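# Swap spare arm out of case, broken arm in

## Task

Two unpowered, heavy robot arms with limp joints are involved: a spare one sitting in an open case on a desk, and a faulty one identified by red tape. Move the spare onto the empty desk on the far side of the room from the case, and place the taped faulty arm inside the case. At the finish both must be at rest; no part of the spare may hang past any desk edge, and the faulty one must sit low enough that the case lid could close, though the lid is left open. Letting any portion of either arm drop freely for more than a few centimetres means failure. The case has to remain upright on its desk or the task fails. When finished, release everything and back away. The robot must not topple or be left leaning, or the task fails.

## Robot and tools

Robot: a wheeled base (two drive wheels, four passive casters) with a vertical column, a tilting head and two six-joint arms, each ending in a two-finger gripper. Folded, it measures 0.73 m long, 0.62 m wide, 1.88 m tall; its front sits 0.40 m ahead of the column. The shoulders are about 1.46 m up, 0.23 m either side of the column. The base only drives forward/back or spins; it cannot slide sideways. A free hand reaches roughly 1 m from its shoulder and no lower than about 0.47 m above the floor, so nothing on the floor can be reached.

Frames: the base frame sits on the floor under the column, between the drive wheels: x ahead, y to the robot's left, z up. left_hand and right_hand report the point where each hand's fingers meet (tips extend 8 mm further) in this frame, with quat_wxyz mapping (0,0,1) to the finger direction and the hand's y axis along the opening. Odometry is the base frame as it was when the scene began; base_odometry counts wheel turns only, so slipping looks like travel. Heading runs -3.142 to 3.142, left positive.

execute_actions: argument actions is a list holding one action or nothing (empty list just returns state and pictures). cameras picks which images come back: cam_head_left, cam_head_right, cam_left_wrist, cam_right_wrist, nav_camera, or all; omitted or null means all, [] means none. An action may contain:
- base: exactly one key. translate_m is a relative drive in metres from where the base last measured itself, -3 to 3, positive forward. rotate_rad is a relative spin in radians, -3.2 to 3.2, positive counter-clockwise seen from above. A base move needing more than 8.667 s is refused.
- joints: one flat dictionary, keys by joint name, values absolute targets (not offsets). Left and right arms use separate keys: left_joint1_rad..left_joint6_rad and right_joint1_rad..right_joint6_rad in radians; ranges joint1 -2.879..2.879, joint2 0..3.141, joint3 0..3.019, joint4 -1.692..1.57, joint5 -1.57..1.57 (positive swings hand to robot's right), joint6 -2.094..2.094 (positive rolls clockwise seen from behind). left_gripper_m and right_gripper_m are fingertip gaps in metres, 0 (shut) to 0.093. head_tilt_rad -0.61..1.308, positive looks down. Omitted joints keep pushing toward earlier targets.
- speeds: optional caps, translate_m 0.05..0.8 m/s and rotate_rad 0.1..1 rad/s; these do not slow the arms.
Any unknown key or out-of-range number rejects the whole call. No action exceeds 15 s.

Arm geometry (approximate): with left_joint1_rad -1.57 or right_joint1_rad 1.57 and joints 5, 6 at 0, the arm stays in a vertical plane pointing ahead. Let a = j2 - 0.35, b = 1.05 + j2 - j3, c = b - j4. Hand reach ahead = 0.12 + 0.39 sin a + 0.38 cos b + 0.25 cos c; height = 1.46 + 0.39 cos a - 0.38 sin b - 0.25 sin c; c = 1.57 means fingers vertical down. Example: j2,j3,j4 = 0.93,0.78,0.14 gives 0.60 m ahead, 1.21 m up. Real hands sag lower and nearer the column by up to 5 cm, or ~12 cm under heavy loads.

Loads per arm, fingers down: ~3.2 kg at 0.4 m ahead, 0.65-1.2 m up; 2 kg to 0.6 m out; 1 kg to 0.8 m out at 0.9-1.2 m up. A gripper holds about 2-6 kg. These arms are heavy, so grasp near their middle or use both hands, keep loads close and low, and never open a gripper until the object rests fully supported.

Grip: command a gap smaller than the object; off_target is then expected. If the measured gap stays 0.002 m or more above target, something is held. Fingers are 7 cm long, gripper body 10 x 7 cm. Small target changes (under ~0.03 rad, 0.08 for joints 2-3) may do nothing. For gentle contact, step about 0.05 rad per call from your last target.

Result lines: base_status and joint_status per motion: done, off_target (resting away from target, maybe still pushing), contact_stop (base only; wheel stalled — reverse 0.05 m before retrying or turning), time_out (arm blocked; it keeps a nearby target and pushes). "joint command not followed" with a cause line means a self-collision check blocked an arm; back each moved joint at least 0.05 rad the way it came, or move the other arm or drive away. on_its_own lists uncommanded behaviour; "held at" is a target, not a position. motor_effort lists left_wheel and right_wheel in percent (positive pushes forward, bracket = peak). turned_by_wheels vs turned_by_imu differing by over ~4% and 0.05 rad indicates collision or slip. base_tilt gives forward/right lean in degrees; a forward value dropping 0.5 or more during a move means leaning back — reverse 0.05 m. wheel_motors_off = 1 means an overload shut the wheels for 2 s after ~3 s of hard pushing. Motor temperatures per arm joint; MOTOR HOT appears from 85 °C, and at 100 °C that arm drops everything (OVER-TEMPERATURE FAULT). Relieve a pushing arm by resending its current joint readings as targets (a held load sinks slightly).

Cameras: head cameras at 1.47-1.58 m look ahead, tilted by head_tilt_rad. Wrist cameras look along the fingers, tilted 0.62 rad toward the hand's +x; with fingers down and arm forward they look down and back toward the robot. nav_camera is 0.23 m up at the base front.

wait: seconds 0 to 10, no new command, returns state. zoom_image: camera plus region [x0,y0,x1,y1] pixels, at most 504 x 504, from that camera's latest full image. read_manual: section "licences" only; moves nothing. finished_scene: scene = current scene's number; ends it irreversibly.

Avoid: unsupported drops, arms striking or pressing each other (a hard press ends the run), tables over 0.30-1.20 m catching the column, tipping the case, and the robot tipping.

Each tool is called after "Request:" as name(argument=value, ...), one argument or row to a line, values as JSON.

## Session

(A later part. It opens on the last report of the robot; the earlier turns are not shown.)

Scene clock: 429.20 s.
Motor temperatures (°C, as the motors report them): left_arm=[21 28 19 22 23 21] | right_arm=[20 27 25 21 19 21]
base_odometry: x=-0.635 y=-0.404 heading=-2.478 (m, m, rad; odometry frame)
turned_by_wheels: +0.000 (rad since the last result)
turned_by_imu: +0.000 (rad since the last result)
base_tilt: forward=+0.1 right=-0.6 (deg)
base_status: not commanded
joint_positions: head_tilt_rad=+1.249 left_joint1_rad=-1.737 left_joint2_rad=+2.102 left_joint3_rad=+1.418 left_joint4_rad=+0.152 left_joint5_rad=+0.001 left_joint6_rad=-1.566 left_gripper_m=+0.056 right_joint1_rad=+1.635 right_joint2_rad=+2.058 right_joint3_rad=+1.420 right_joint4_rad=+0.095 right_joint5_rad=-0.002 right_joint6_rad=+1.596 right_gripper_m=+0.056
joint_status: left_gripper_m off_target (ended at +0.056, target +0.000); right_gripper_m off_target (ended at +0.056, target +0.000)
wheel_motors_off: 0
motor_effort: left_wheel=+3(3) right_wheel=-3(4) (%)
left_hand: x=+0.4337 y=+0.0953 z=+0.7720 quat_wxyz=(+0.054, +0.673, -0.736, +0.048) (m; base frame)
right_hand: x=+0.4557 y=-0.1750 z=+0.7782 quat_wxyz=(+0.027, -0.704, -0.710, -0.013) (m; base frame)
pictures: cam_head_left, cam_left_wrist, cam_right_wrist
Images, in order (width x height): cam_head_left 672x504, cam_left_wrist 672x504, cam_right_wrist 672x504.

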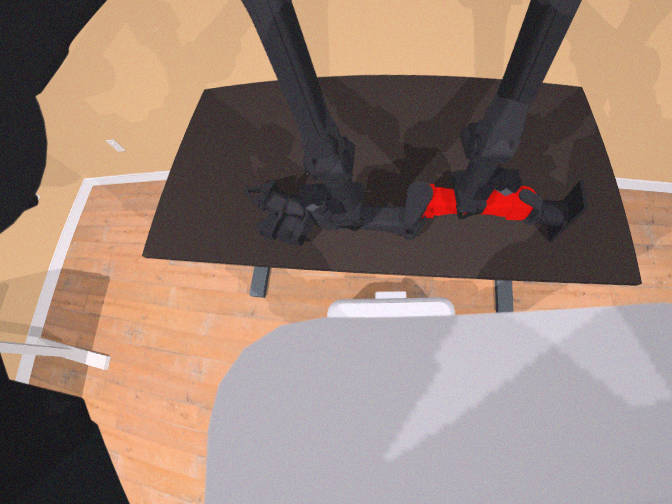

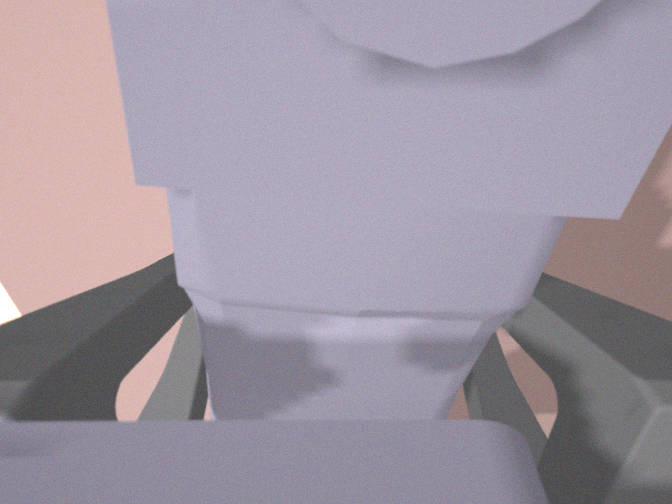

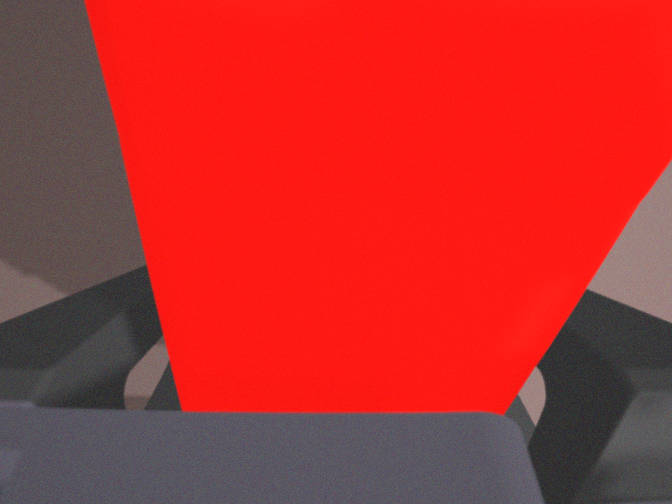

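Request:
execute_actions(
  actions=[
    {"joints":{"left_joint2_rad":1.87,"left_joint3_rad":1.24,"left_joint4_rad":0.16,"right_joint2_rad":1.84,"right_joint3_rad":1.24,"right_joint4_rad":0.12}},
  ],
  cameras=["cam_head_left"],
)

Request:
execute_actions(
  actions=[
    {"joints":{"left_joint2_rad":1.66,"left_joint3_rad":1.08,"left_joint4_rad":0.12,"right_joint2_rad":1.63,"right_joint3_rad":1.08,"right_joint4_rad":0.1}},
  ],
  cameras=["cam_head_left","cam_left_wrist","cam_right_wrist"],
)

Scene clock: 439.27 s.
Motor temperatures (°C, as the motors report them): left_arm=[21 28 19 22 23 21] | right_arm=[20 27 25 21 19 21]
base_odometry: x=-0.635 y=-0.404 heading=-2.478 (m, m, rad; odometry frame)
turned_by_wheels: +0.000 (rad since the last result)
turned_by_imu: +0.002 (rad since the last result)
base_tilt: forward=+0.2 right=-0.6 (deg)
base_status: not commanded
joint_positions: head_tilt_rad=+1.249 left_joint1_rad=-1.737 left_joint2_rad=+1.968 left_joint3_rad=+1.250 left_joint4_rad=+0.153 left_joint5_rad=-0.002 left_joint6_rad=-1.546 left_gripper_m=+0.055 right_joint1_rad=+1.651 right_joint2_rad=+1.955 right_joint3_rad=+1.276 right_joint4_rad=+0.133 right_joint5_rad=-0.001 right_joint6_rad=+1.604 right_gripper_m=+0.056
joint_status: all done
wheel_motors_off: 0
motor_effort: left_wheel=+4(5) right_wheel=-3(4) (%)
left_hand: x=+0.4192 y=+0.1050 z=+0.8249 quat_wxyz=(+0.063, +0.665, -0.743, +0.036) (m; base frame)
right_hand: x=+0.4422 y=-0.1667 z=+0.8203 quat_wxyz=(+0.033, -0.704, -0.709, -0.016) (m; base frame)
pictures: cam_head_left
Images, in order (width x height): cam_head_left 672x504.

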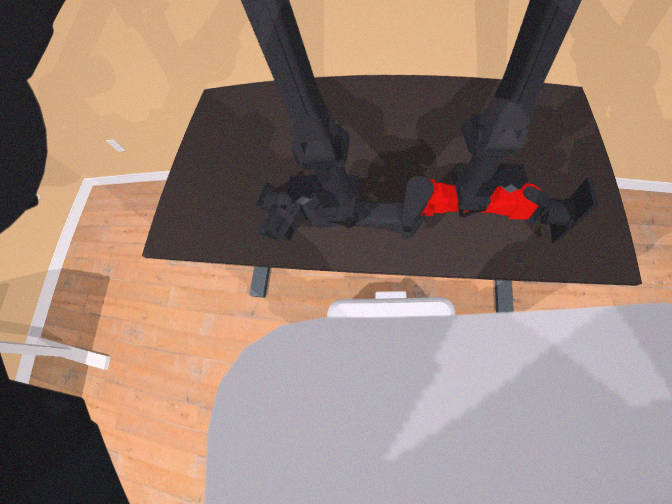

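Scene clock: 440.43 s.
Motor temperatures (°C, as the motors report them): left_arm=[21 28 19 22 23 21] | right_arm=[20 27 25 21 19 21]
base_odometry: x=-0.635 y=-0.404 heading=-2.478 (m, m, rad; odometry frame)
turned_by_wheels: +0.000 (rad since the last result)
turned_by_imu: +0.000 (rad since the last result)
base_tilt: forward=+0.1 right=-0.6 (deg)
base_status: not commanded
joint_positions: head_tilt_rad=+1.249 left_joint1_rad=-1.739 left_joint2_rad=+1.751 left_joint3_rad=+1.095 left_joint4_rad=+0.121 left_joint5_rad=+0.006 left_joint6_rad=-1.545 left_gripper_m=+0.055 right_joint1_rad=+1.662 right_joint2_rad=+1.734 right_joint3_rad=+1.119 right_joint4_rad=+0.108 right_joint5_rad=-0.004 right_joint6_rad=+1.617 right_gripper_m=+0.055
joint_status: all done
wheel_motors_off: 0
motor_effort: left_wheel=+3(5) right_wheel=-3(4) (%)
left_hand: x=+0.4454 y=+0.1110 z=+0.9038 quat_wxyz=(+0.057, +0.665, -0.743, +0.050) (m; base frame)
right_hand: x=+0.4700 y=-0.1627 z=+0.9026 quat_wxyz=(+0.025, -0.707, -0.706, -0.035) (m; base frame)
pictures: cam_head_left, cam_left_wrist, cam_right_wrist
Images, in order (width x height): cam_head_left 672x504, cam_left_wrist 672x504, cam_right_wrist 672x504.

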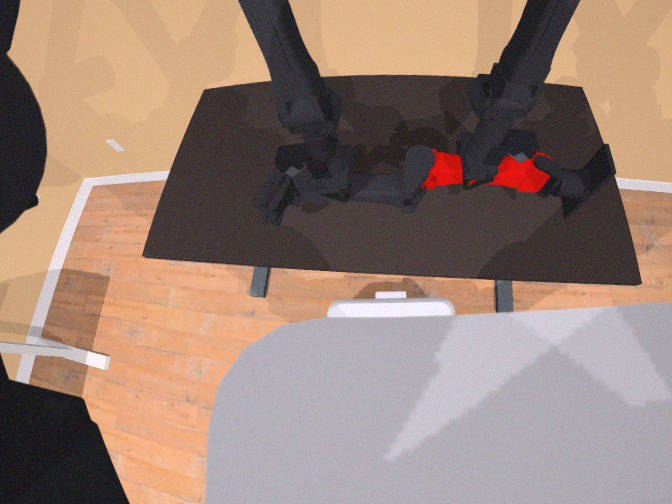

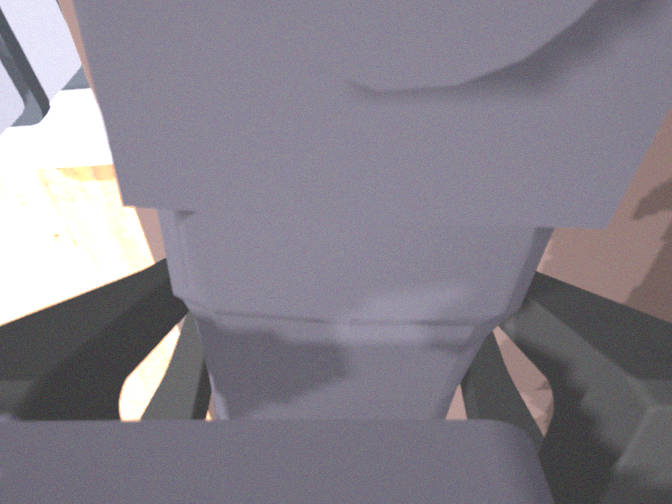

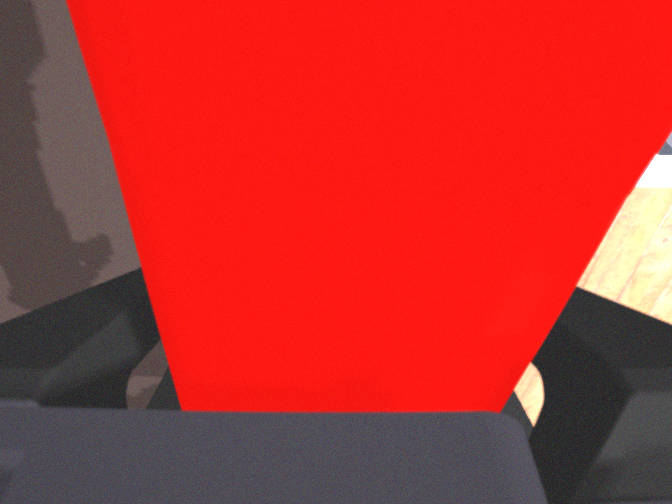

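Request:
execute_actions(
  actions=[
    {"joints":{"left_joint2_rad":1.3,"left_joint3_rad":0.85,"left_joint4_rad":-0.02,"right_joint2_rad":1.27,"right_joint3_rad":0.87,"right_joint4_rad":-0.04}},
  ],
  cameras=["cam_head_left"],
)

Request:
execute_actions(
  actions=[
    {"joints":{"left_joint2_rad":0.78,"left_joint3_rad":0.74,"left_joint4_rad":-0.42,"right_joint2_rad":0.8,"right_joint3_rad":0.76,"right_joint4_rad":-0.42,"head_tilt_rad":1.0}},
  ],
  cameras=["cam_head_left","cam_head_right","cam_left_wrist","cam_right_wrist"],
)

Scene clock: 447.83 s.
Motor temperatures (°C, as the motors report them): left_arm=[21 29 19 22 23 21] | right_arm=[20 28 25 21 19 21]
base_odometry: x=-0.635 y=-0.404 heading=-2.478 (m, m, rad; odometry frame)
turned_by_wheels: +0.000 (rad since the last result)
turned_by_imu: +0.002 (rad since the last result)
base_tilt: forward=+0.2 right=-0.6 (deg)
base_status: not commanded
joint_positions: head_tilt_rad=+1.249 left_joint1_rad=-1.762 left_joint2_rad=+1.401 left_joint3_rad=+0.848 left_joint4_rad=-0.015 left_joint5_rad=+0.023 left_joint6_rad=-1.547 left_gripper_m=+0.055 right_joint1_rad=+1.680 right_joint2_rad=+1.389 right_joint3_rad=+0.878 right_joint4_rad=-0.029 right_joint5_rad=-0.014 right_joint6_rad=+1.636 right_gripper_m=+0.055
joint_status: all done
wheel_motors_off: 0
motor_effort: left_wheel=+3(7) right_wheel=-3(4) (%)
left_hand: x=+0.4307 y=+0.1150 z=+1.0282 quat_wxyz=(+0.081, +0.659, -0.746, +0.050) (m; base frame)
right_hand: x=+0.4553 y=-0.1613 z=+1.0253 quat_wxyz=(+0.045, -0.709, -0.703, -0.031) (m; base frame)
pictures: cam_head_left
Images, in order (width x height): cam_head_left 672x504.

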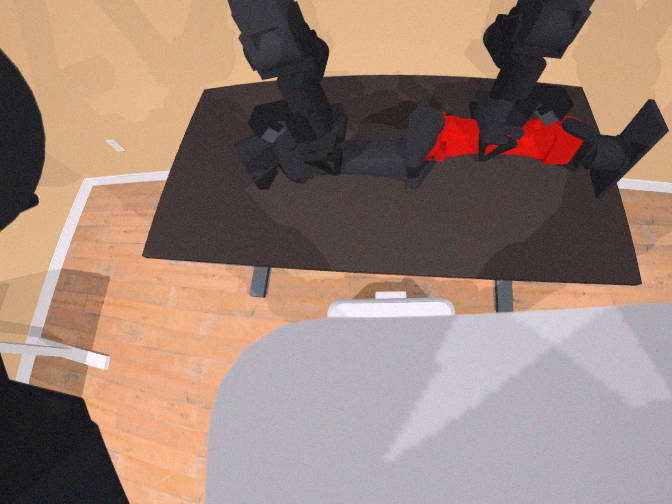

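Scene clock: 449.37 s.
Motor temperatures (°C, as the motors report them): left_arm=[21 29 19 22 24 21] | right_arm=[20 28 25 21 19 21]
base_odometry: x=-0.635 y=-0.404 heading=-2.478 (m, m, rad; odometry frame)
turned_by_wheels: +0.000 (rad since the last result)
turned_by_imu: +0.001 (rad since the last result)
base_tilt: forward=+0.1 right=-0.7 (deg)
base_status: not commanded
joint_positions: head_tilt_rad=+1.014 left_joint1_rad=-1.791 left_joint2_rad=+0.876 left_joint3_rad=+0.694 left_joint4_rad=-0.409 left_joint5_rad=+0.073 left_joint6_rad=-1.539 left_gripper_m=+0.054 right_joint1_rad=+1.713 right_joint2_rad=+0.901 right_joint3_rad=+0.734 right_joint4_rad=-0.396 right_joint5_rad=-0.054 right_joint6_rad=+1.676 right_gripper_m=+0.054
joint_status: all done
wheel_motors_off: 0
motor_effort: left_wheel=+3(6) right_wheel=-3(6) (%)
left_hand: x=+0.4237 y=+0.1226 z=+1.1946 quat_wxyz=(+0.115, +0.648, -0.750, +0.068) (m; base frame)
right_hand: x=+0.4477 y=-0.1560 z=+1.1849 quat_wxyz=(+0.079, -0.716, -0.693, -0.044) (m; base frame)
pictures: cam_head_left, cam_head_right, cam_left_wrist, cam_right_wrist
Images, in order (width x height): cam_head_left 672x504, cam_head_right 672x504, cam_left_wrist 672x504, cam_right_wrist 672x504.

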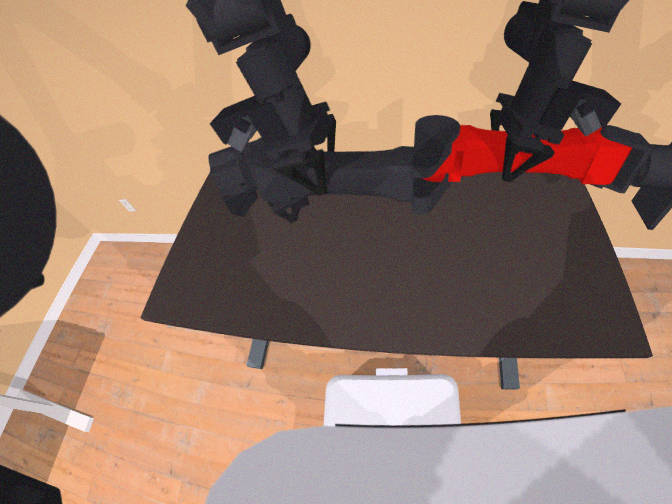

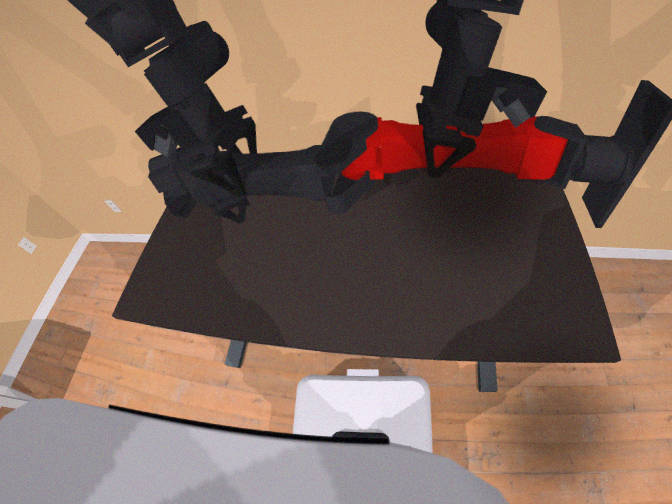

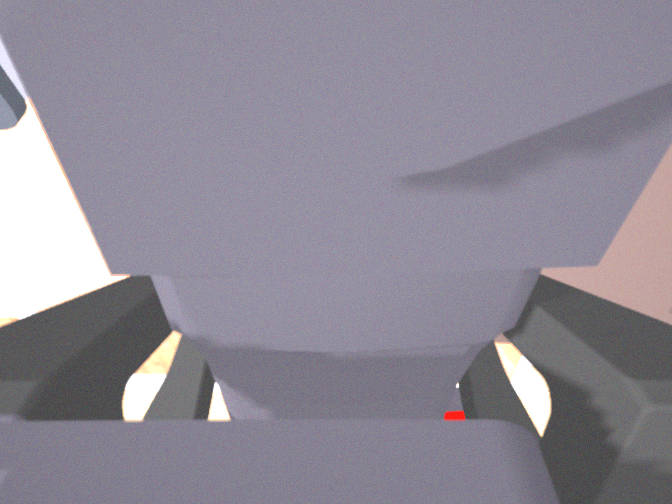

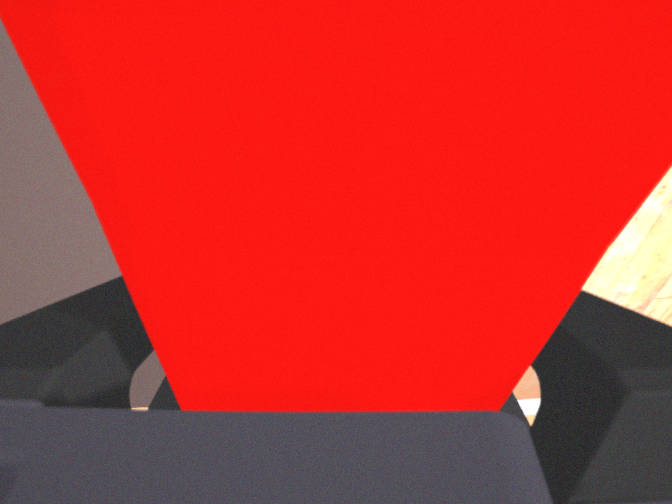

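Request:
execute_actions(
  actions=[
    {"base":{"translate_m":-0.8},"speeds":{"translate_m":0.35}},
  ],
  cameras=[],
)

Request:
execute_actions(
  actions=[
    {"base":{"rotate_rad":1.54},"speeds":{"rotate_rad":0.5}},
  ],
  cameras=[],
)

Request:
execute_actions(
  actions=[
    {"base":{"translate_m":0.9},"speeds":{"translate_m":0.35},"joints":{"left_joint2_rad":0.7,"left_joint3_rad":0.78,"left_joint4_rad":-0.5,"right_joint2_rad":0.72,"right_joint3_rad":0.8,"right_joint4_rad":-0.5}},
  ],
  cameras=["cam_head_left","cam_head_right","nav_camera"],
)

Scene clock: 463.90 s.
Motor temperatures (°C, as the motors report them): left_arm=[21 29 21 22 30 21] | right_arm=[20 28 26 21 23 22]
base_odometry: x=-0.004 y=+0.089 heading=-2.477 (m, m, rad; odometry frame)
turned_by_wheels: +0.001 (rad since the last result)
turned_by_imu: +0.004 (rad since the last result)
base_tilt: forward=+0.2 right=-0.6 (deg)
base_status: done
joint_positions: head_tilt_rad=+1.013 left_joint1_rad=-1.792 left_joint2_rad=+0.878 left_joint3_rad=+0.688 left_joint4_rad=-0.412 left_joint5_rad=+0.075 left_joint6_rad=-1.540 left_gripper_m=+0.054 right_joint1_rad=+1.713 right_joint2_rad=+0.902 right_joint3_rad=+0.727 right_joint4_rad=-0.400 right_joint5_rad=-0.054 right_joint6_rad=+1.679 right_gripper_m=+0.054
joint_status: not commanded
wheel_motors_off: 0
motor_effort: left_wheel=+2(41) right_wheel=-1(49) (%)
left_hand: x=+0.4185 y=+0.1223 z=+1.1935 quat_wxyz=(+0.120, +0.647, -0.750, +0.065) (m; base frame)
right_hand: x=+0.4420 y=-0.1562 z=+1.1837 quat_wxyz=(+0.083, -0.716, -0.692, -0.039) (m; base frame)
pictures: none
No camera images: the call's "cameras" was empty. Leave "cameras" out to get every camera's image.

Scene clock: 468.07 s.
Motor temperatures (°C, as the motors report them): left_arm=[21 29 21 22 32 21] | right_arm=[20 29 26 21 23 22]
base_odometry: x=-0.004 y=+0.089 heading=-0.938 (m, m, rad; odometry frame)
turned_by_wheels: +1.539 (rad since the last result)
turned_by_imu: +1.525 (rad since the last result)
base_tilt: forward=+0.2 right=-0.7 (deg)
base_status: done
joint_positions: head_tilt_rad=+1.013 left_joint1_rad=-1.793 left_joint2_rad=+0.878 left_joint3_rad=+0.688 left_joint4_rad=-0.412 left_joint5_rad=+0.072 left_joint6_rad=-1.541 left_gripper_m=+0.054 right_joint1_rad=+1.714 right_joint2_rad=+0.902 right_joint3_rad=+0.727 right_joint4_rad=-0.400 right_joint5_rad=-0.053 right_joint6_rad=+1.679 right_gripper_m=+0.054
joint_status: not commanded
wheel_motors_off: 0
motor_effort: left_wheel=-6(58) right_wheel=+5(54) (%)
left_hand: x=+0.4185 y=+0.1223 z=+1.1935 quat_wxyz=(+0.120, +0.648, -0.750, +0.064) (m; base frame)
right_hand: x=+0.4420 y=-0.1562 z=+1.1836 quat_wxyz=(+0.083, -0.716, -0.692, -0.039) (m; base frame)
pictures: none
No camera images: the call's "cameras" was empty. Leave "cameras" out to get every camera's image.

Scene clock: 471.80 s.
Motor temperatures (°C, as the motors report them): left_arm=[21 30 21 22 33 21] | right_arm=[20 29 26 21 24 22]
base_odometry: x=+0.528 y=-0.637 heading=-0.937 (m, m, rad; odometry frame)
turned_by_wheels: +0.001 (rad since the last result)
turned_by_imu: +0.002 (rad since the last result)
base_tilt: forward=+0.0 right=-0.7 (deg)
base_status: done
joint_positions: head_tilt_rad=+1.013 left_joint1_rad=-1.794 left_joint2_rad=+0.821 left_joint3_rad=+0.723 left_joint4_rad=-0.494 left_joint5_rad=+0.072 left_joint6_rad=-1.545 left_gripper_m=+0.054 right_joint1_rad=+1.719 right_joint2_rad=+0.867 right_joint3_rad=+0.771 right_joint4_rad=-0.473 right_joint5_rad=-0.059 right_joint6_rad=+1.674 right_gripper_m=+0.054
joint_status: right_joint2_rad time_out (moved -0.034 of -0.182); the others done
wheel_motors_off: 0
on_its_own: right_joint2_rad reads +0.867 and still pushes toward +0.720 since a time_out
motor_effort: left_wheel=+2(65) right_wheel=-1(55) (%)
left_hand: x=+0.4345 y=+0.1245 z=+1.2166 quat_wxyz=(+0.117, +0.649, -0.749, +0.068) (m; base frame)
right_hand: x=+0.4597 y=-0.1540 z=+1.2022 quat_wxyz=(+0.085, -0.714, -0.694, -0.044) (m; base frame)
pictures: cam_head_left, cam_head_right, nav_camera
Images, in order (width x height): cam_head_left 672x504, cam_head_right 672x504, nav_camera 672x504.

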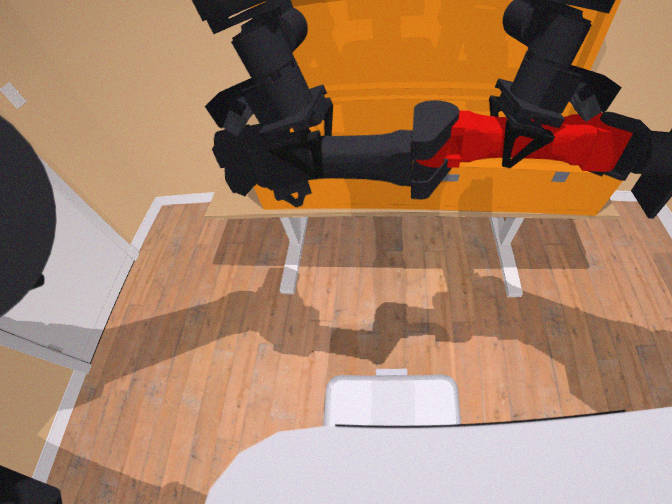

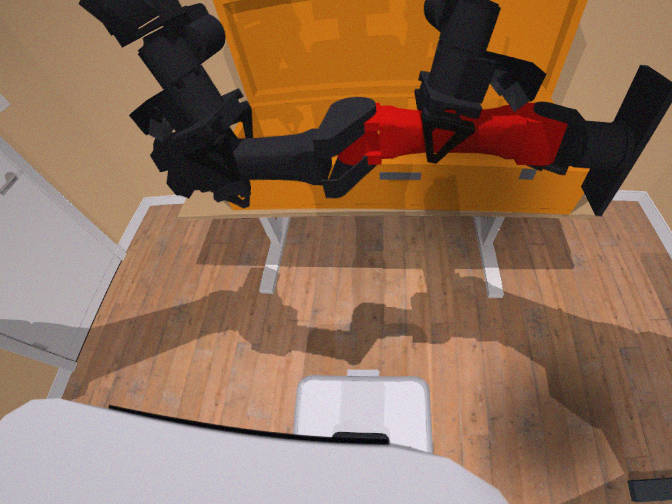

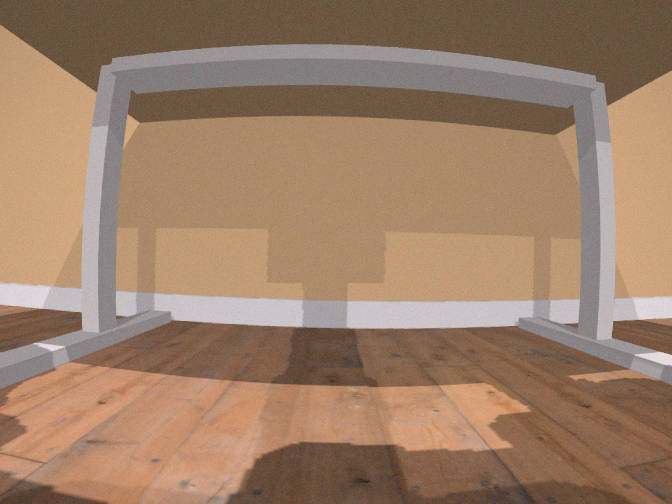

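Request:
execute_actions(
  actions=[
    {"base":{"translate_m":0.3},"speeds":{"translate_m":0.15}},
  ],
  cameras=["cam_head_right"],
)

Request:
execute_actions(
  actions=[
    {"base":{"translate_m":0.2},"speeds":{"translate_m":0.06},"joints":{"head_tilt_rad":1.2}},
  ],
  cameras=["cam_head_left","cam_head_right"],
)

Scene clock: 481.20 s.
Motor temperatures (°C, as the motors report them): left_arm=[21 30 22 22 34 21] | right_arm=[20 30 26 21 26 22]
base_odometry: x=+0.706 y=-0.878 heading=-0.936 (m, m, rad; odometry frame)
turned_by_wheels: +0.001 (rad since the last result)
turned_by_imu: +0.003 (rad since the last result)
base_tilt: forward=+0.2 right=-0.8 (deg)
base_status: done
joint_positions: head_tilt_rad=+1.013 left_joint1_rad=-1.794 left_joint2_rad=+0.819 left_joint3_rad=+0.720 left_joint4_rad=-0.495 left_joint5_rad=+0.073 left_joint6_rad=-1.545 left_gripper_m=+0.054 right_joint1_rad=+1.719 right_joint2_rad=+0.864 right_joint3_rad=+0.769 right_joint4_rad=-0.475 right_joint5_rad=-0.060 right_joint6_rad=+1.675 right_gripper_m=+0.054
joint_status: not commanded
wheel_motors_off: 0
on_its_own: right_joint2_rad reads +0.864 and still pushes toward +0.720 since a time_out
motor_effort: left_wheel=+2(42) right_wheel=-1(36) (%)
left_hand: x=+0.4332 y=+0.1245 z=+1.2171 quat_wxyz=(+0.117, +0.649, -0.749, +0.068) (m; base frame)
right_hand: x=+0.4584 y=-0.1539 z=+1.2028 quat_wxyz=(+0.086, -0.714, -0.694, -0.044) (m; base frame)
pictures: cam_head_right
Images, in order (width x height): cam_head_right 672x504.

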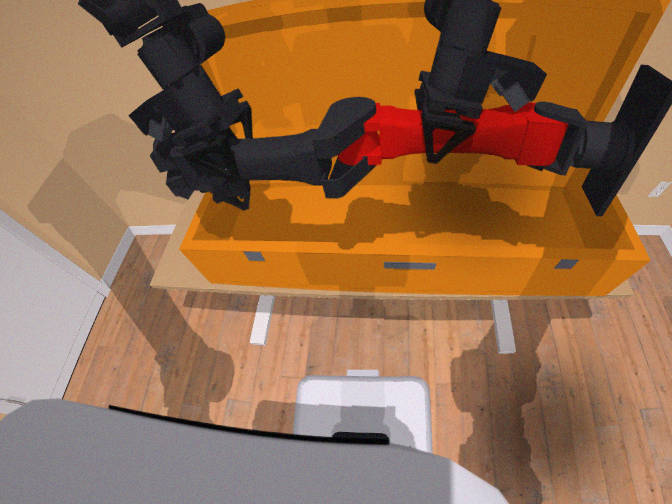

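Scene clock: 485.20 s.
Motor temperatures (°C, as the motors report them): left_arm=[21 30 22 22 35 21] | right_arm=[20 30 26 21 26 22]
base_odometry: x=+0.825 y=-1.040 heading=-0.935 (m, m, rad; odometry frame)
turned_by_wheels: +0.001 (rad since the last result)
turned_by_imu: +0.002 (rad since the last result)
base_tilt: forward=+0.2 right=-0.6 (deg)
base_status: done
joint_positions: head_tilt_rad=+1.198 left_joint1_rad=-1.794 left_joint2_rad=+0.817 left_joint3_rad=+0.719 left_joint4_rad=-0.494 left_joint5_rad=+0.073 left_joint6_rad=-1.544 left_gripper_m=+0.054 right_joint1_rad=+1.719 right_joint2_rad=+0.861 right_joint3_rad=+0.767 right_joint4_rad=-0.475 right_joint5_rad=-0.060 right_joint6_rad=+1.675 right_gripper_m=+0.054
joint_status: all done
wheel_motors_off: 0
on_its_own: right_joint2_rad reads +0.861 and still pushes toward +0.720 since a time_out
motor_effort: left_wheel=+1(40) right_wheel=-1(34) (%)
left_hand: x=+0.4333 y=+0.1245 z=+1.2176 quat_wxyz=(+0.117, +0.649, -0.749, +0.069) (m; base frame)
right_hand: x=+0.4585 y=-0.1540 z=+1.2037 quat_wxyz=(+0.085, -0.714, -0.694, -0.045) (m; base frame)
pictures: cam_head_left, cam_head_right
Images, in order (width x height): cam_head_left 672x504, cam_head_right 672x504.

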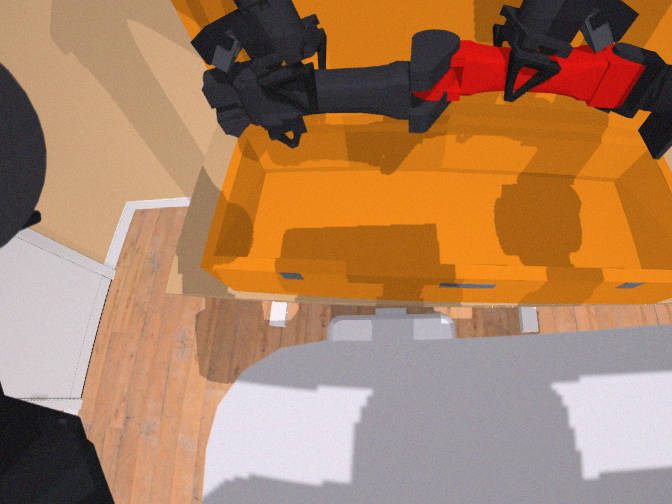

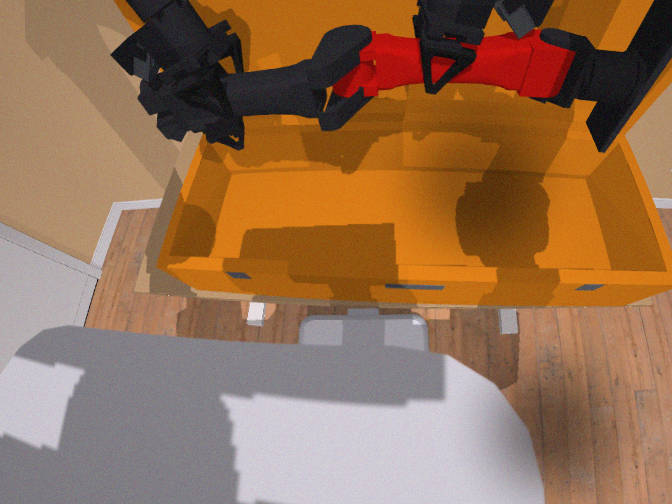

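Request:
execute_actions(
  actions=[
    {"base":{"translate_m":0.07},"speeds":{"translate_m":0.05}},
  ],
)

Request:
execute_actions(
  actions=[
    {"joints":{"left_joint2_rad":1.0,"left_joint3_rad":0.8,"left_joint4_rad":-0.25,"right_joint2_rad":1.02,"right_joint3_rad":0.82,"right_joint4_rad":-0.25}},
  ],
)

Scene clock: 508.93 s.
Motor temperatures (°C, as the motors report them): left_arm=[21 30 23 22 38 21] | right_arm=[20 31 27 21 28 23]
base_odometry: x=+0.867 y=-1.096 heading=-0.934 (m, m, rad; odometry frame)
turned_by_wheels: +0.001 (rad since the last result)
turned_by_imu: +0.003 (rad since the last result)
base_tilt: forward=+0.3 right=-0.6 (deg)
base_status: done
joint_positions: head_tilt_rad=+1.199 left_joint1_rad=-1.794 left_joint2_rad=+0.815 left_joint3_rad=+0.719 left_joint4_rad=-0.494 left_joint5_rad=+0.074 left_joint6_rad=-1.543 left_gripper_m=+0.054 right_joint1_rad=+1.719 right_joint2_rad=+0.859 right_joint3_rad=+0.766 right_joint4_rad=-0.476 right_joint5_rad=-0.060 right_joint6_rad=+1.676 right_gripper_m=+0.054
joint_status: not commanded
wheel_motors_off: 0
motor_effort: left_wheel=+2(39) right_wheel=+0(31) (%)
left_hand: x=+0.4333 y=+0.1244 z=+1.2180 quat_wxyz=(+0.117, +0.648, -0.749, +0.070) (m; base frame)
right_hand: x=+0.4582 y=-0.1542 z=+1.2044 quat_wxyz=(+0.085, -0.714, -0.694, -0.045) (m; base frame)
pictures: cam_head_left, cam_head_right, cam_left_wrist, cam_right_wrist, nav_camera
Images, in order (width x height): cam_head_left 672x504, cam_head_right 672x504, cam_left_wrist 672x504, cam_right_wrist 672x504, nav_camera 672x504.

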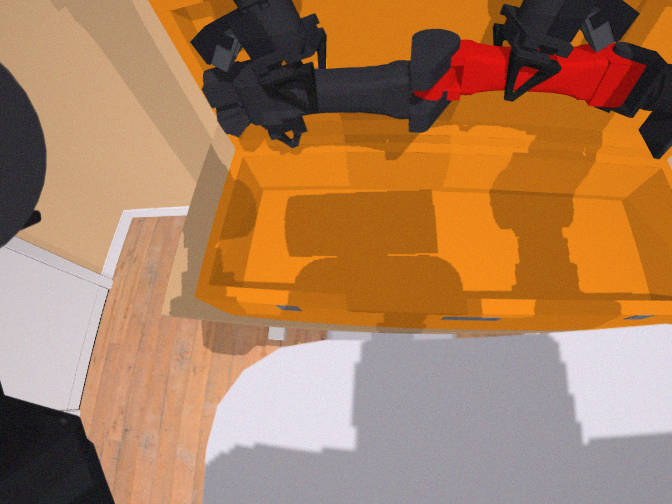

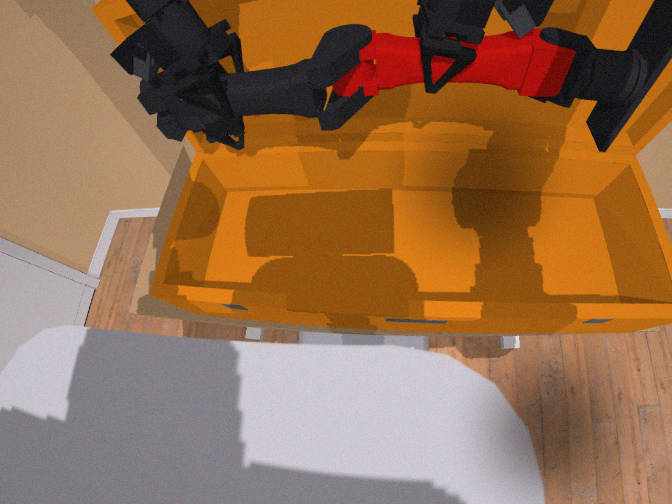

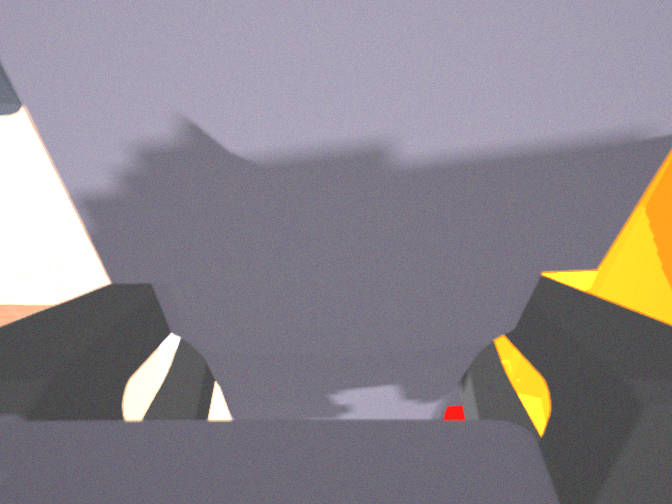

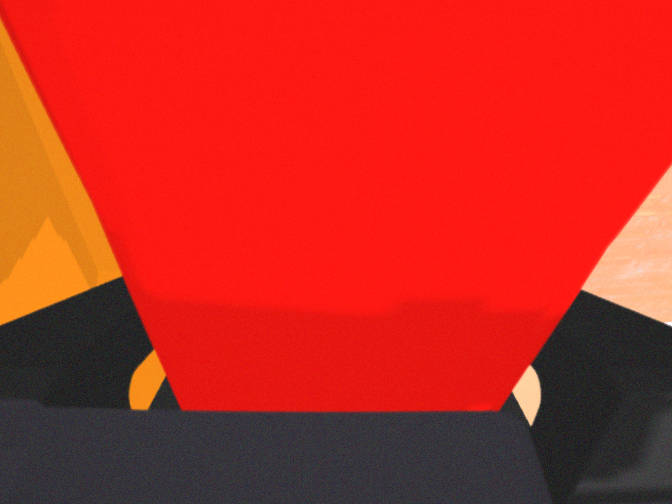

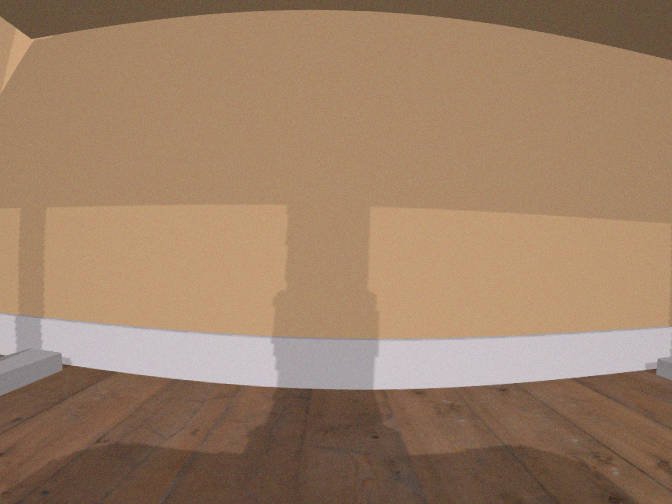

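Scene clock: 510.27 s.
Motor temperatures (°C, as the motors report them): left_arm=[21 30 23 22 37 21] | right_arm=[20 31 27 21 28 23]
base_odometry: x=+0.867 y=-1.096 heading=-0.934 (m, m, rad; odometry frame)
turned_by_wheels: +0.000 (rad since the last result)
turned_by_imu: +0.001 (rad since the last result)
base_tilt: forward=+0.2 right=-0.6 (deg)
base_status: not commanded
joint_positions: head_tilt_rad=+1.199 left_joint1_rad=-1.784 left_joint2_rad=+1.127 left_joint3_rad=+0.766 left_joint4_rad=-0.256 left_joint5_rad=+0.044 left_joint6_rad=-1.557 left_gripper_m=+0.054 right_joint1_rad=+1.690 right_joint2_rad=+1.151 right_joint3_rad=+0.813 right_joint4_rad=-0.236 right_joint5_rad=-0.032 right_joint6_rad=+1.651 right_gripper_m=+0.054
joint_status: all done
wheel_motors_off: 0
motor_effort: left_wheel=+2(5) right_wheel=-1(3) (%)
left_hand: x=+0.4278 y=+0.1161 z=+1.1189 quat_wxyz=(+0.112, +0.656, -0.745, +0.046) (m; base frame)
right_hand: x=+0.4572 y=-0.1612 z=+1.1055 quat_wxyz=(+0.066, -0.712, -0.699, -0.026) (m; base frame)
pictures: cam_head_left, cam_head_right, cam_left_wrist, cam_right_wrist, nav_camera
Images, in order (width x height): cam_head_left 672x504, cam_head_right 672x504, cam_left_wrist 672x504, cam_right_wrist 672x504, nav_camera 672x504.

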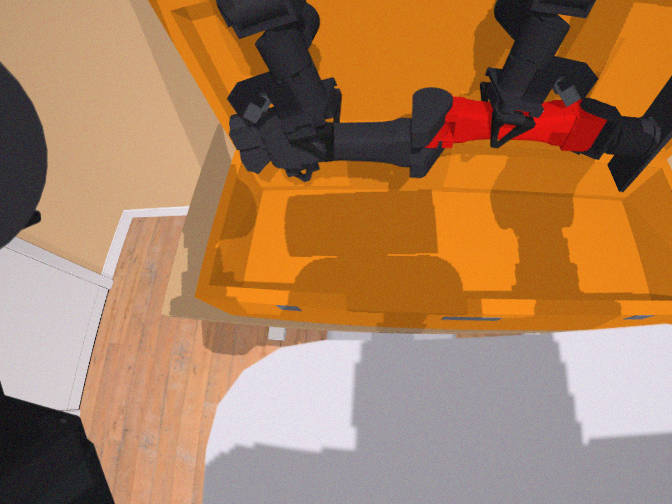

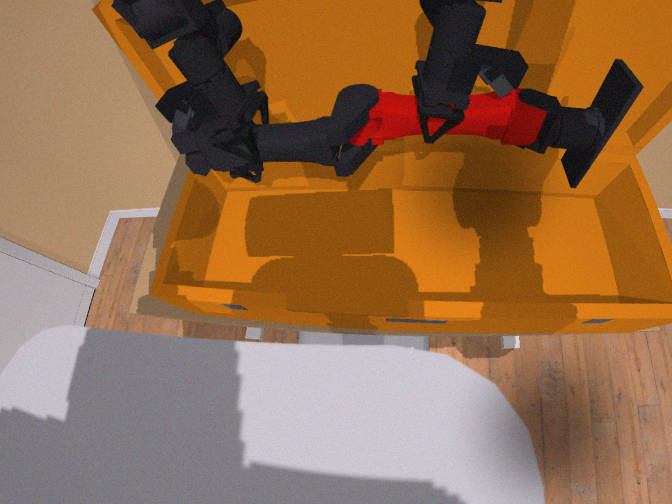

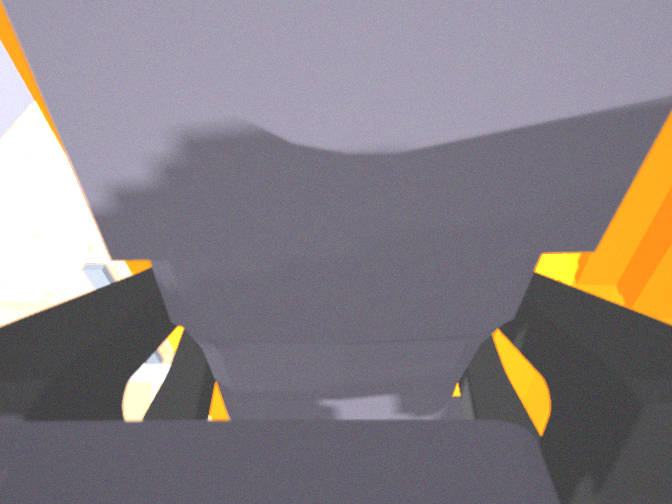

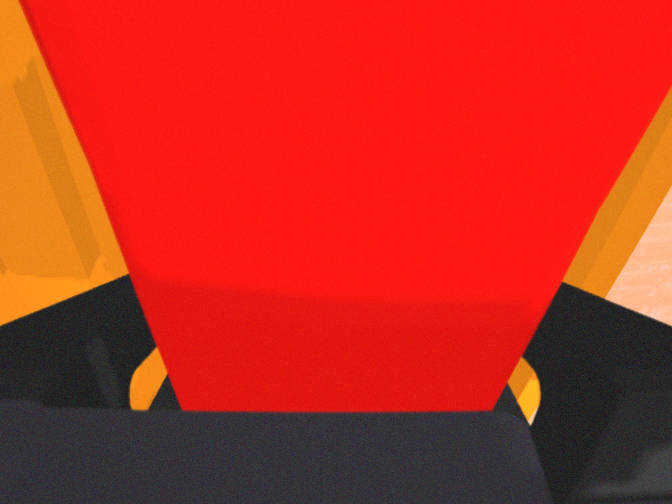

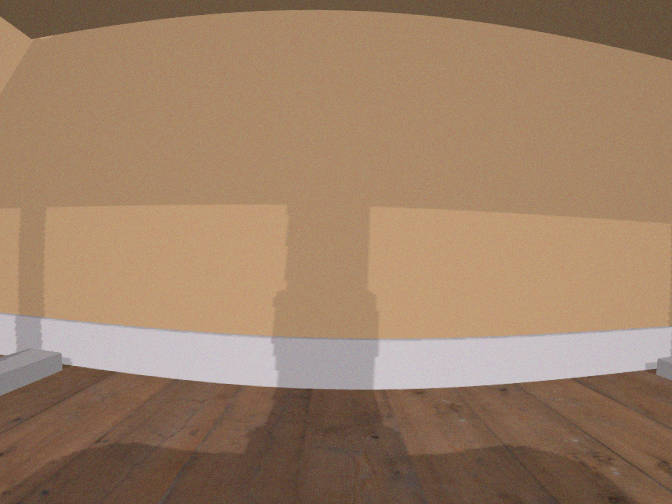

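Request:
execute_actions(
  actions=[
    {"joints":{"left_joint2_rad":1.22,"left_joint3_rad":0.86,"left_joint4_rad":-0.08,"right_joint2_rad":1.24,"right_joint3_rad":0.88,"right_joint4_rad":-0.08}},
  ],
  cameras=[],
)

Request:
execute_actions(
  actions=[
    {"joints":{"left_joint2_rad":1.40,"left_joint3_rad":0.96,"left_joint4_rad":0.02,"right_joint2_rad":1.42,"right_joint3_rad":0.99,"right_joint4_rad":0.02}},
  ],
  cameras=["cam_head_left","cam_head_right"],
)

Scene clock: 517.23 s.
Motor temperatures (°C, as the motors report them): left_arm=[21 31 22 22 35 21] | right_arm=[20 31 26 21 27 23]
base_odometry: x=+0.867 y=-1.096 heading=-0.934 (m, m, rad; odometry frame)
turned_by_wheels: +0.000 (rad since the last result)
turned_by_imu: +0.002 (rad since the last result)
base_tilt: forward=+0.1 right=-0.5 (deg)
base_status: not commanded
joint_positions: head_tilt_rad=+1.199 left_joint1_rad=-1.764 left_joint2_rad=+1.338 left_joint3_rad=+0.845 left_joint4_rad=-0.093 left_joint5_rad=+0.034 left_joint6_rad=-1.547 left_gripper_m=+0.054 right_joint1_rad=+1.678 right_joint2_rad=+1.350 right_joint3_rad=+0.889 right_joint4_rad=-0.069 right_joint5_rad=-0.023 right_joint6_rad=+1.641 right_gripper_m=+0.054
joint_status: all done
wheel_motors_off: 0
motor_effort: left_wheel=+2(4) right_wheel=-1(4) (%)
left_hand: x=+0.4368 y=+0.1144 z=+1.0494 quat_wxyz=(+0.092, +0.658, -0.746, +0.049) (m; base frame)
right_hand: x=+0.4689 y=-0.1619 z=+1.0390 quat_wxyz=(+0.045, -0.712, -0.700, -0.037) (m; base frame)
pictures: none
No camera images: the call's "cameras" was empty. Leave "cameras" out to get every camera's image.

Scene clock: 518.33 s.
Motor temperatures (°C, as the motors report them): left_arm=[21 31 22 22 35 21] | right_arm=[20 31 26 21 27 23]
base_odometry: x=+0.867 y=-1.096 heading=-0.934 (m, m, rad; odometry frame)
turned_by_wheels: +0.000 (rad since the last result)
turned_by_imu: +0.000 (rad since the last result)
base_tilt: forward=+0.2 right=-0.6 (deg)
base_status: not commanded
joint_positions: head_tilt_rad=+1.199 left_joint1_rad=-1.756 left_joint2_rad=+1.500 left_joint3_rad=+0.937 left_joint4_rad=+0.000 left_joint5_rad=+0.020 left_joint6_rad=-1.555 left_gripper_m=+0.054 right_joint1_rad=+1.669 right_joint2_rad=+1.529 right_joint3_rad=+1.005 right_joint4_rad=+0.027 right_joint5_rad=-0.013 right_joint6_rad=+1.634 right_gripper_m=+0.054
joint_status: all done
wheel_motors_off: 0
motor_effort: left_wheel=+2(4) right_wheel=-2(4) (%)
left_hand: x=+0.4457 y=+0.1120 z=+0.9941 quat_wxyz=(+0.076, +0.664, -0.742, +0.049) (m; base frame)
right_hand: x=+0.4848 y=-0.1627 z=+0.9766 quat_wxyz=(+0.027, -0.712, -0.701, -0.043) (m; base frame)
pictures: cam_head_left, cam_head_right
Images, in order (width x height): cam_head_left 672x504, cam_head_right 672x504.

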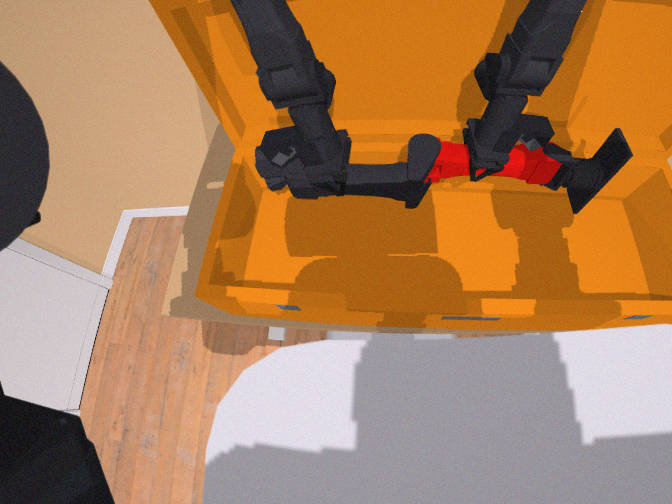

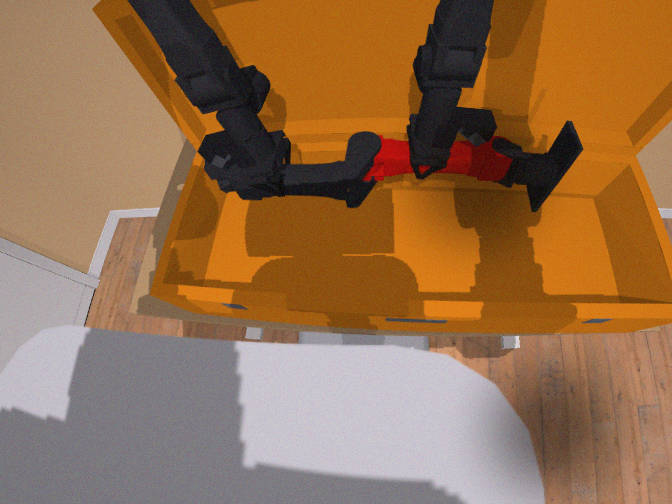

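Request:
execute_actions(
  actions=[
    {"joints":{"left_joint2_rad":1.50,"left_joint3_rad":1.0,"left_joint4_rad":0.08,"right_joint2_rad":1.51,"right_joint3_rad":1.01,"right_joint4_rad":0.08}},
  ],
  cameras=[],
)

Request:
execute_actions(
  actions=[
    {"joints":{"left_joint2_rad":1.58,"left_joint3_rad":1.07,"left_joint4_rad":0.10,"right_joint2_rad":1.59,"right_joint3_rad":1.08,"right_joint4_rad":0.10}},
  ],
  cameras=["cam_head_left","cam_head_right"],
)

Scene clock: 524.10 s.
Motor temperatures (°C, as the motors report them): left_arm=[21 31 21 22 33 20] | right_arm=[20 31 26 21 25 22]
base_odometry: x=+0.867 y=-1.096 heading=-0.934 (m, m, rad; odometry frame)
turned_by_wheels: +0.000 (rad since the last result)
turned_by_imu: +0.002 (rad since the last result)
base_tilt: forward=+0.2 right=-0.6 (deg)
base_status: not commanded
joint_positions: head_tilt_rad=+1.199 left_joint1_rad=-1.755 left_joint2_rad=+1.608 left_joint3_rad=+0.988 left_joint4_rad=+0.051 left_joint5_rad=+0.019 left_joint6_rad=-1.540 left_gripper_m=+0.054 right_joint1_rad=+1.662 right_joint2_rad=+1.622 right_joint3_rad=+1.036 right_joint4_rad=+0.078 right_joint5_rad=+0.002 right_joint6_rad=+1.649 right_gripper_m=+0.054
joint_status: all done
wheel_motors_off: 0
motor_effort: left_wheel=+3(5) right_wheel=-1(2) (%)
left_hand: x=+0.4368 y=+0.1078 z=+0.9569 quat_wxyz=(+0.078, +0.659, -0.747, +0.047) (m; base frame)
right_hand: x=+0.4708 y=-0.1670 z=+0.9432 quat_wxyz=(+0.023, -0.718, -0.695, -0.032) (m; base frame)
pictures: none
No camera images: the call's "cameras" was empty. Leave "cameras" out to get every camera's image.

Scene clock: 524.97 s.
Motor temperatures (°C, as the motors report them): left_arm=[21 31 21 22 33 20] | right_arm=[20 31 26 21 25 22]
base_odometry: x=+0.867 y=-1.096 heading=-0.934 (m, m, rad; odometry frame)
turned_by_wheels: +0.000 (rad since the last result)
turned_by_imu: +0.000 (rad since the last result)
base_tilt: forward=+0.3 right=-0.6 (deg)
base_status: not commanded
joint_positions: head_tilt_rad=+1.199 left_joint1_rad=-1.751 left_joint2_rad=+1.670 left_joint3_rad=+1.056 left_joint4_rad=+0.073 left_joint5_rad=+0.011 left_joint6_rad=-1.540 left_gripper_m=+0.054 right_joint1_rad=+1.655 right_joint2_rad=+1.689 right_joint3_rad=+1.113 right_joint4_rad=+0.099 right_joint5_rad=-0.004 right_joint6_rad=+1.639 right_gripper_m=+0.054
joint_status: all done
wheel_motors_off: 0
motor_effort: left_wheel=+3(4) right_wheel=-2(3) (%)
left_hand: x=+0.4525 y=+0.1062 z=+0.9336 quat_wxyz=(+0.064, +0.660, -0.746, +0.053) (m; base frame)
right_hand: x=+0.4893 y=-0.1680 z=+0.9183 quat_wxyz=(+0.012, -0.716, -0.696, -0.044) (m; base frame)
pictures: cam_head_left, cam_head_right
Images, in order (width x height): cam_head_left 672x504, cam_head_right 672x504.

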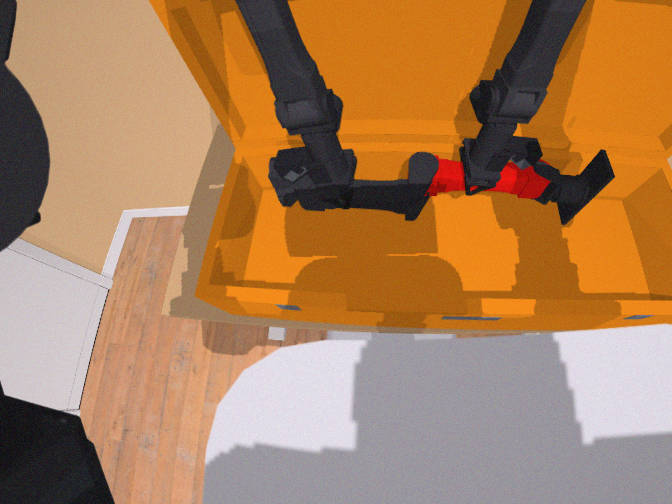

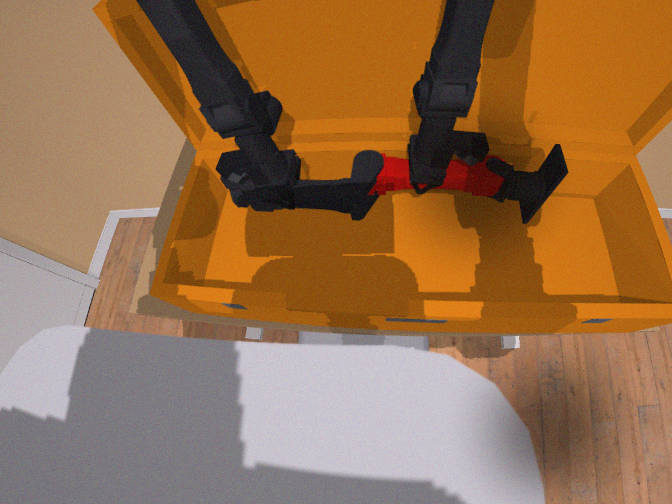

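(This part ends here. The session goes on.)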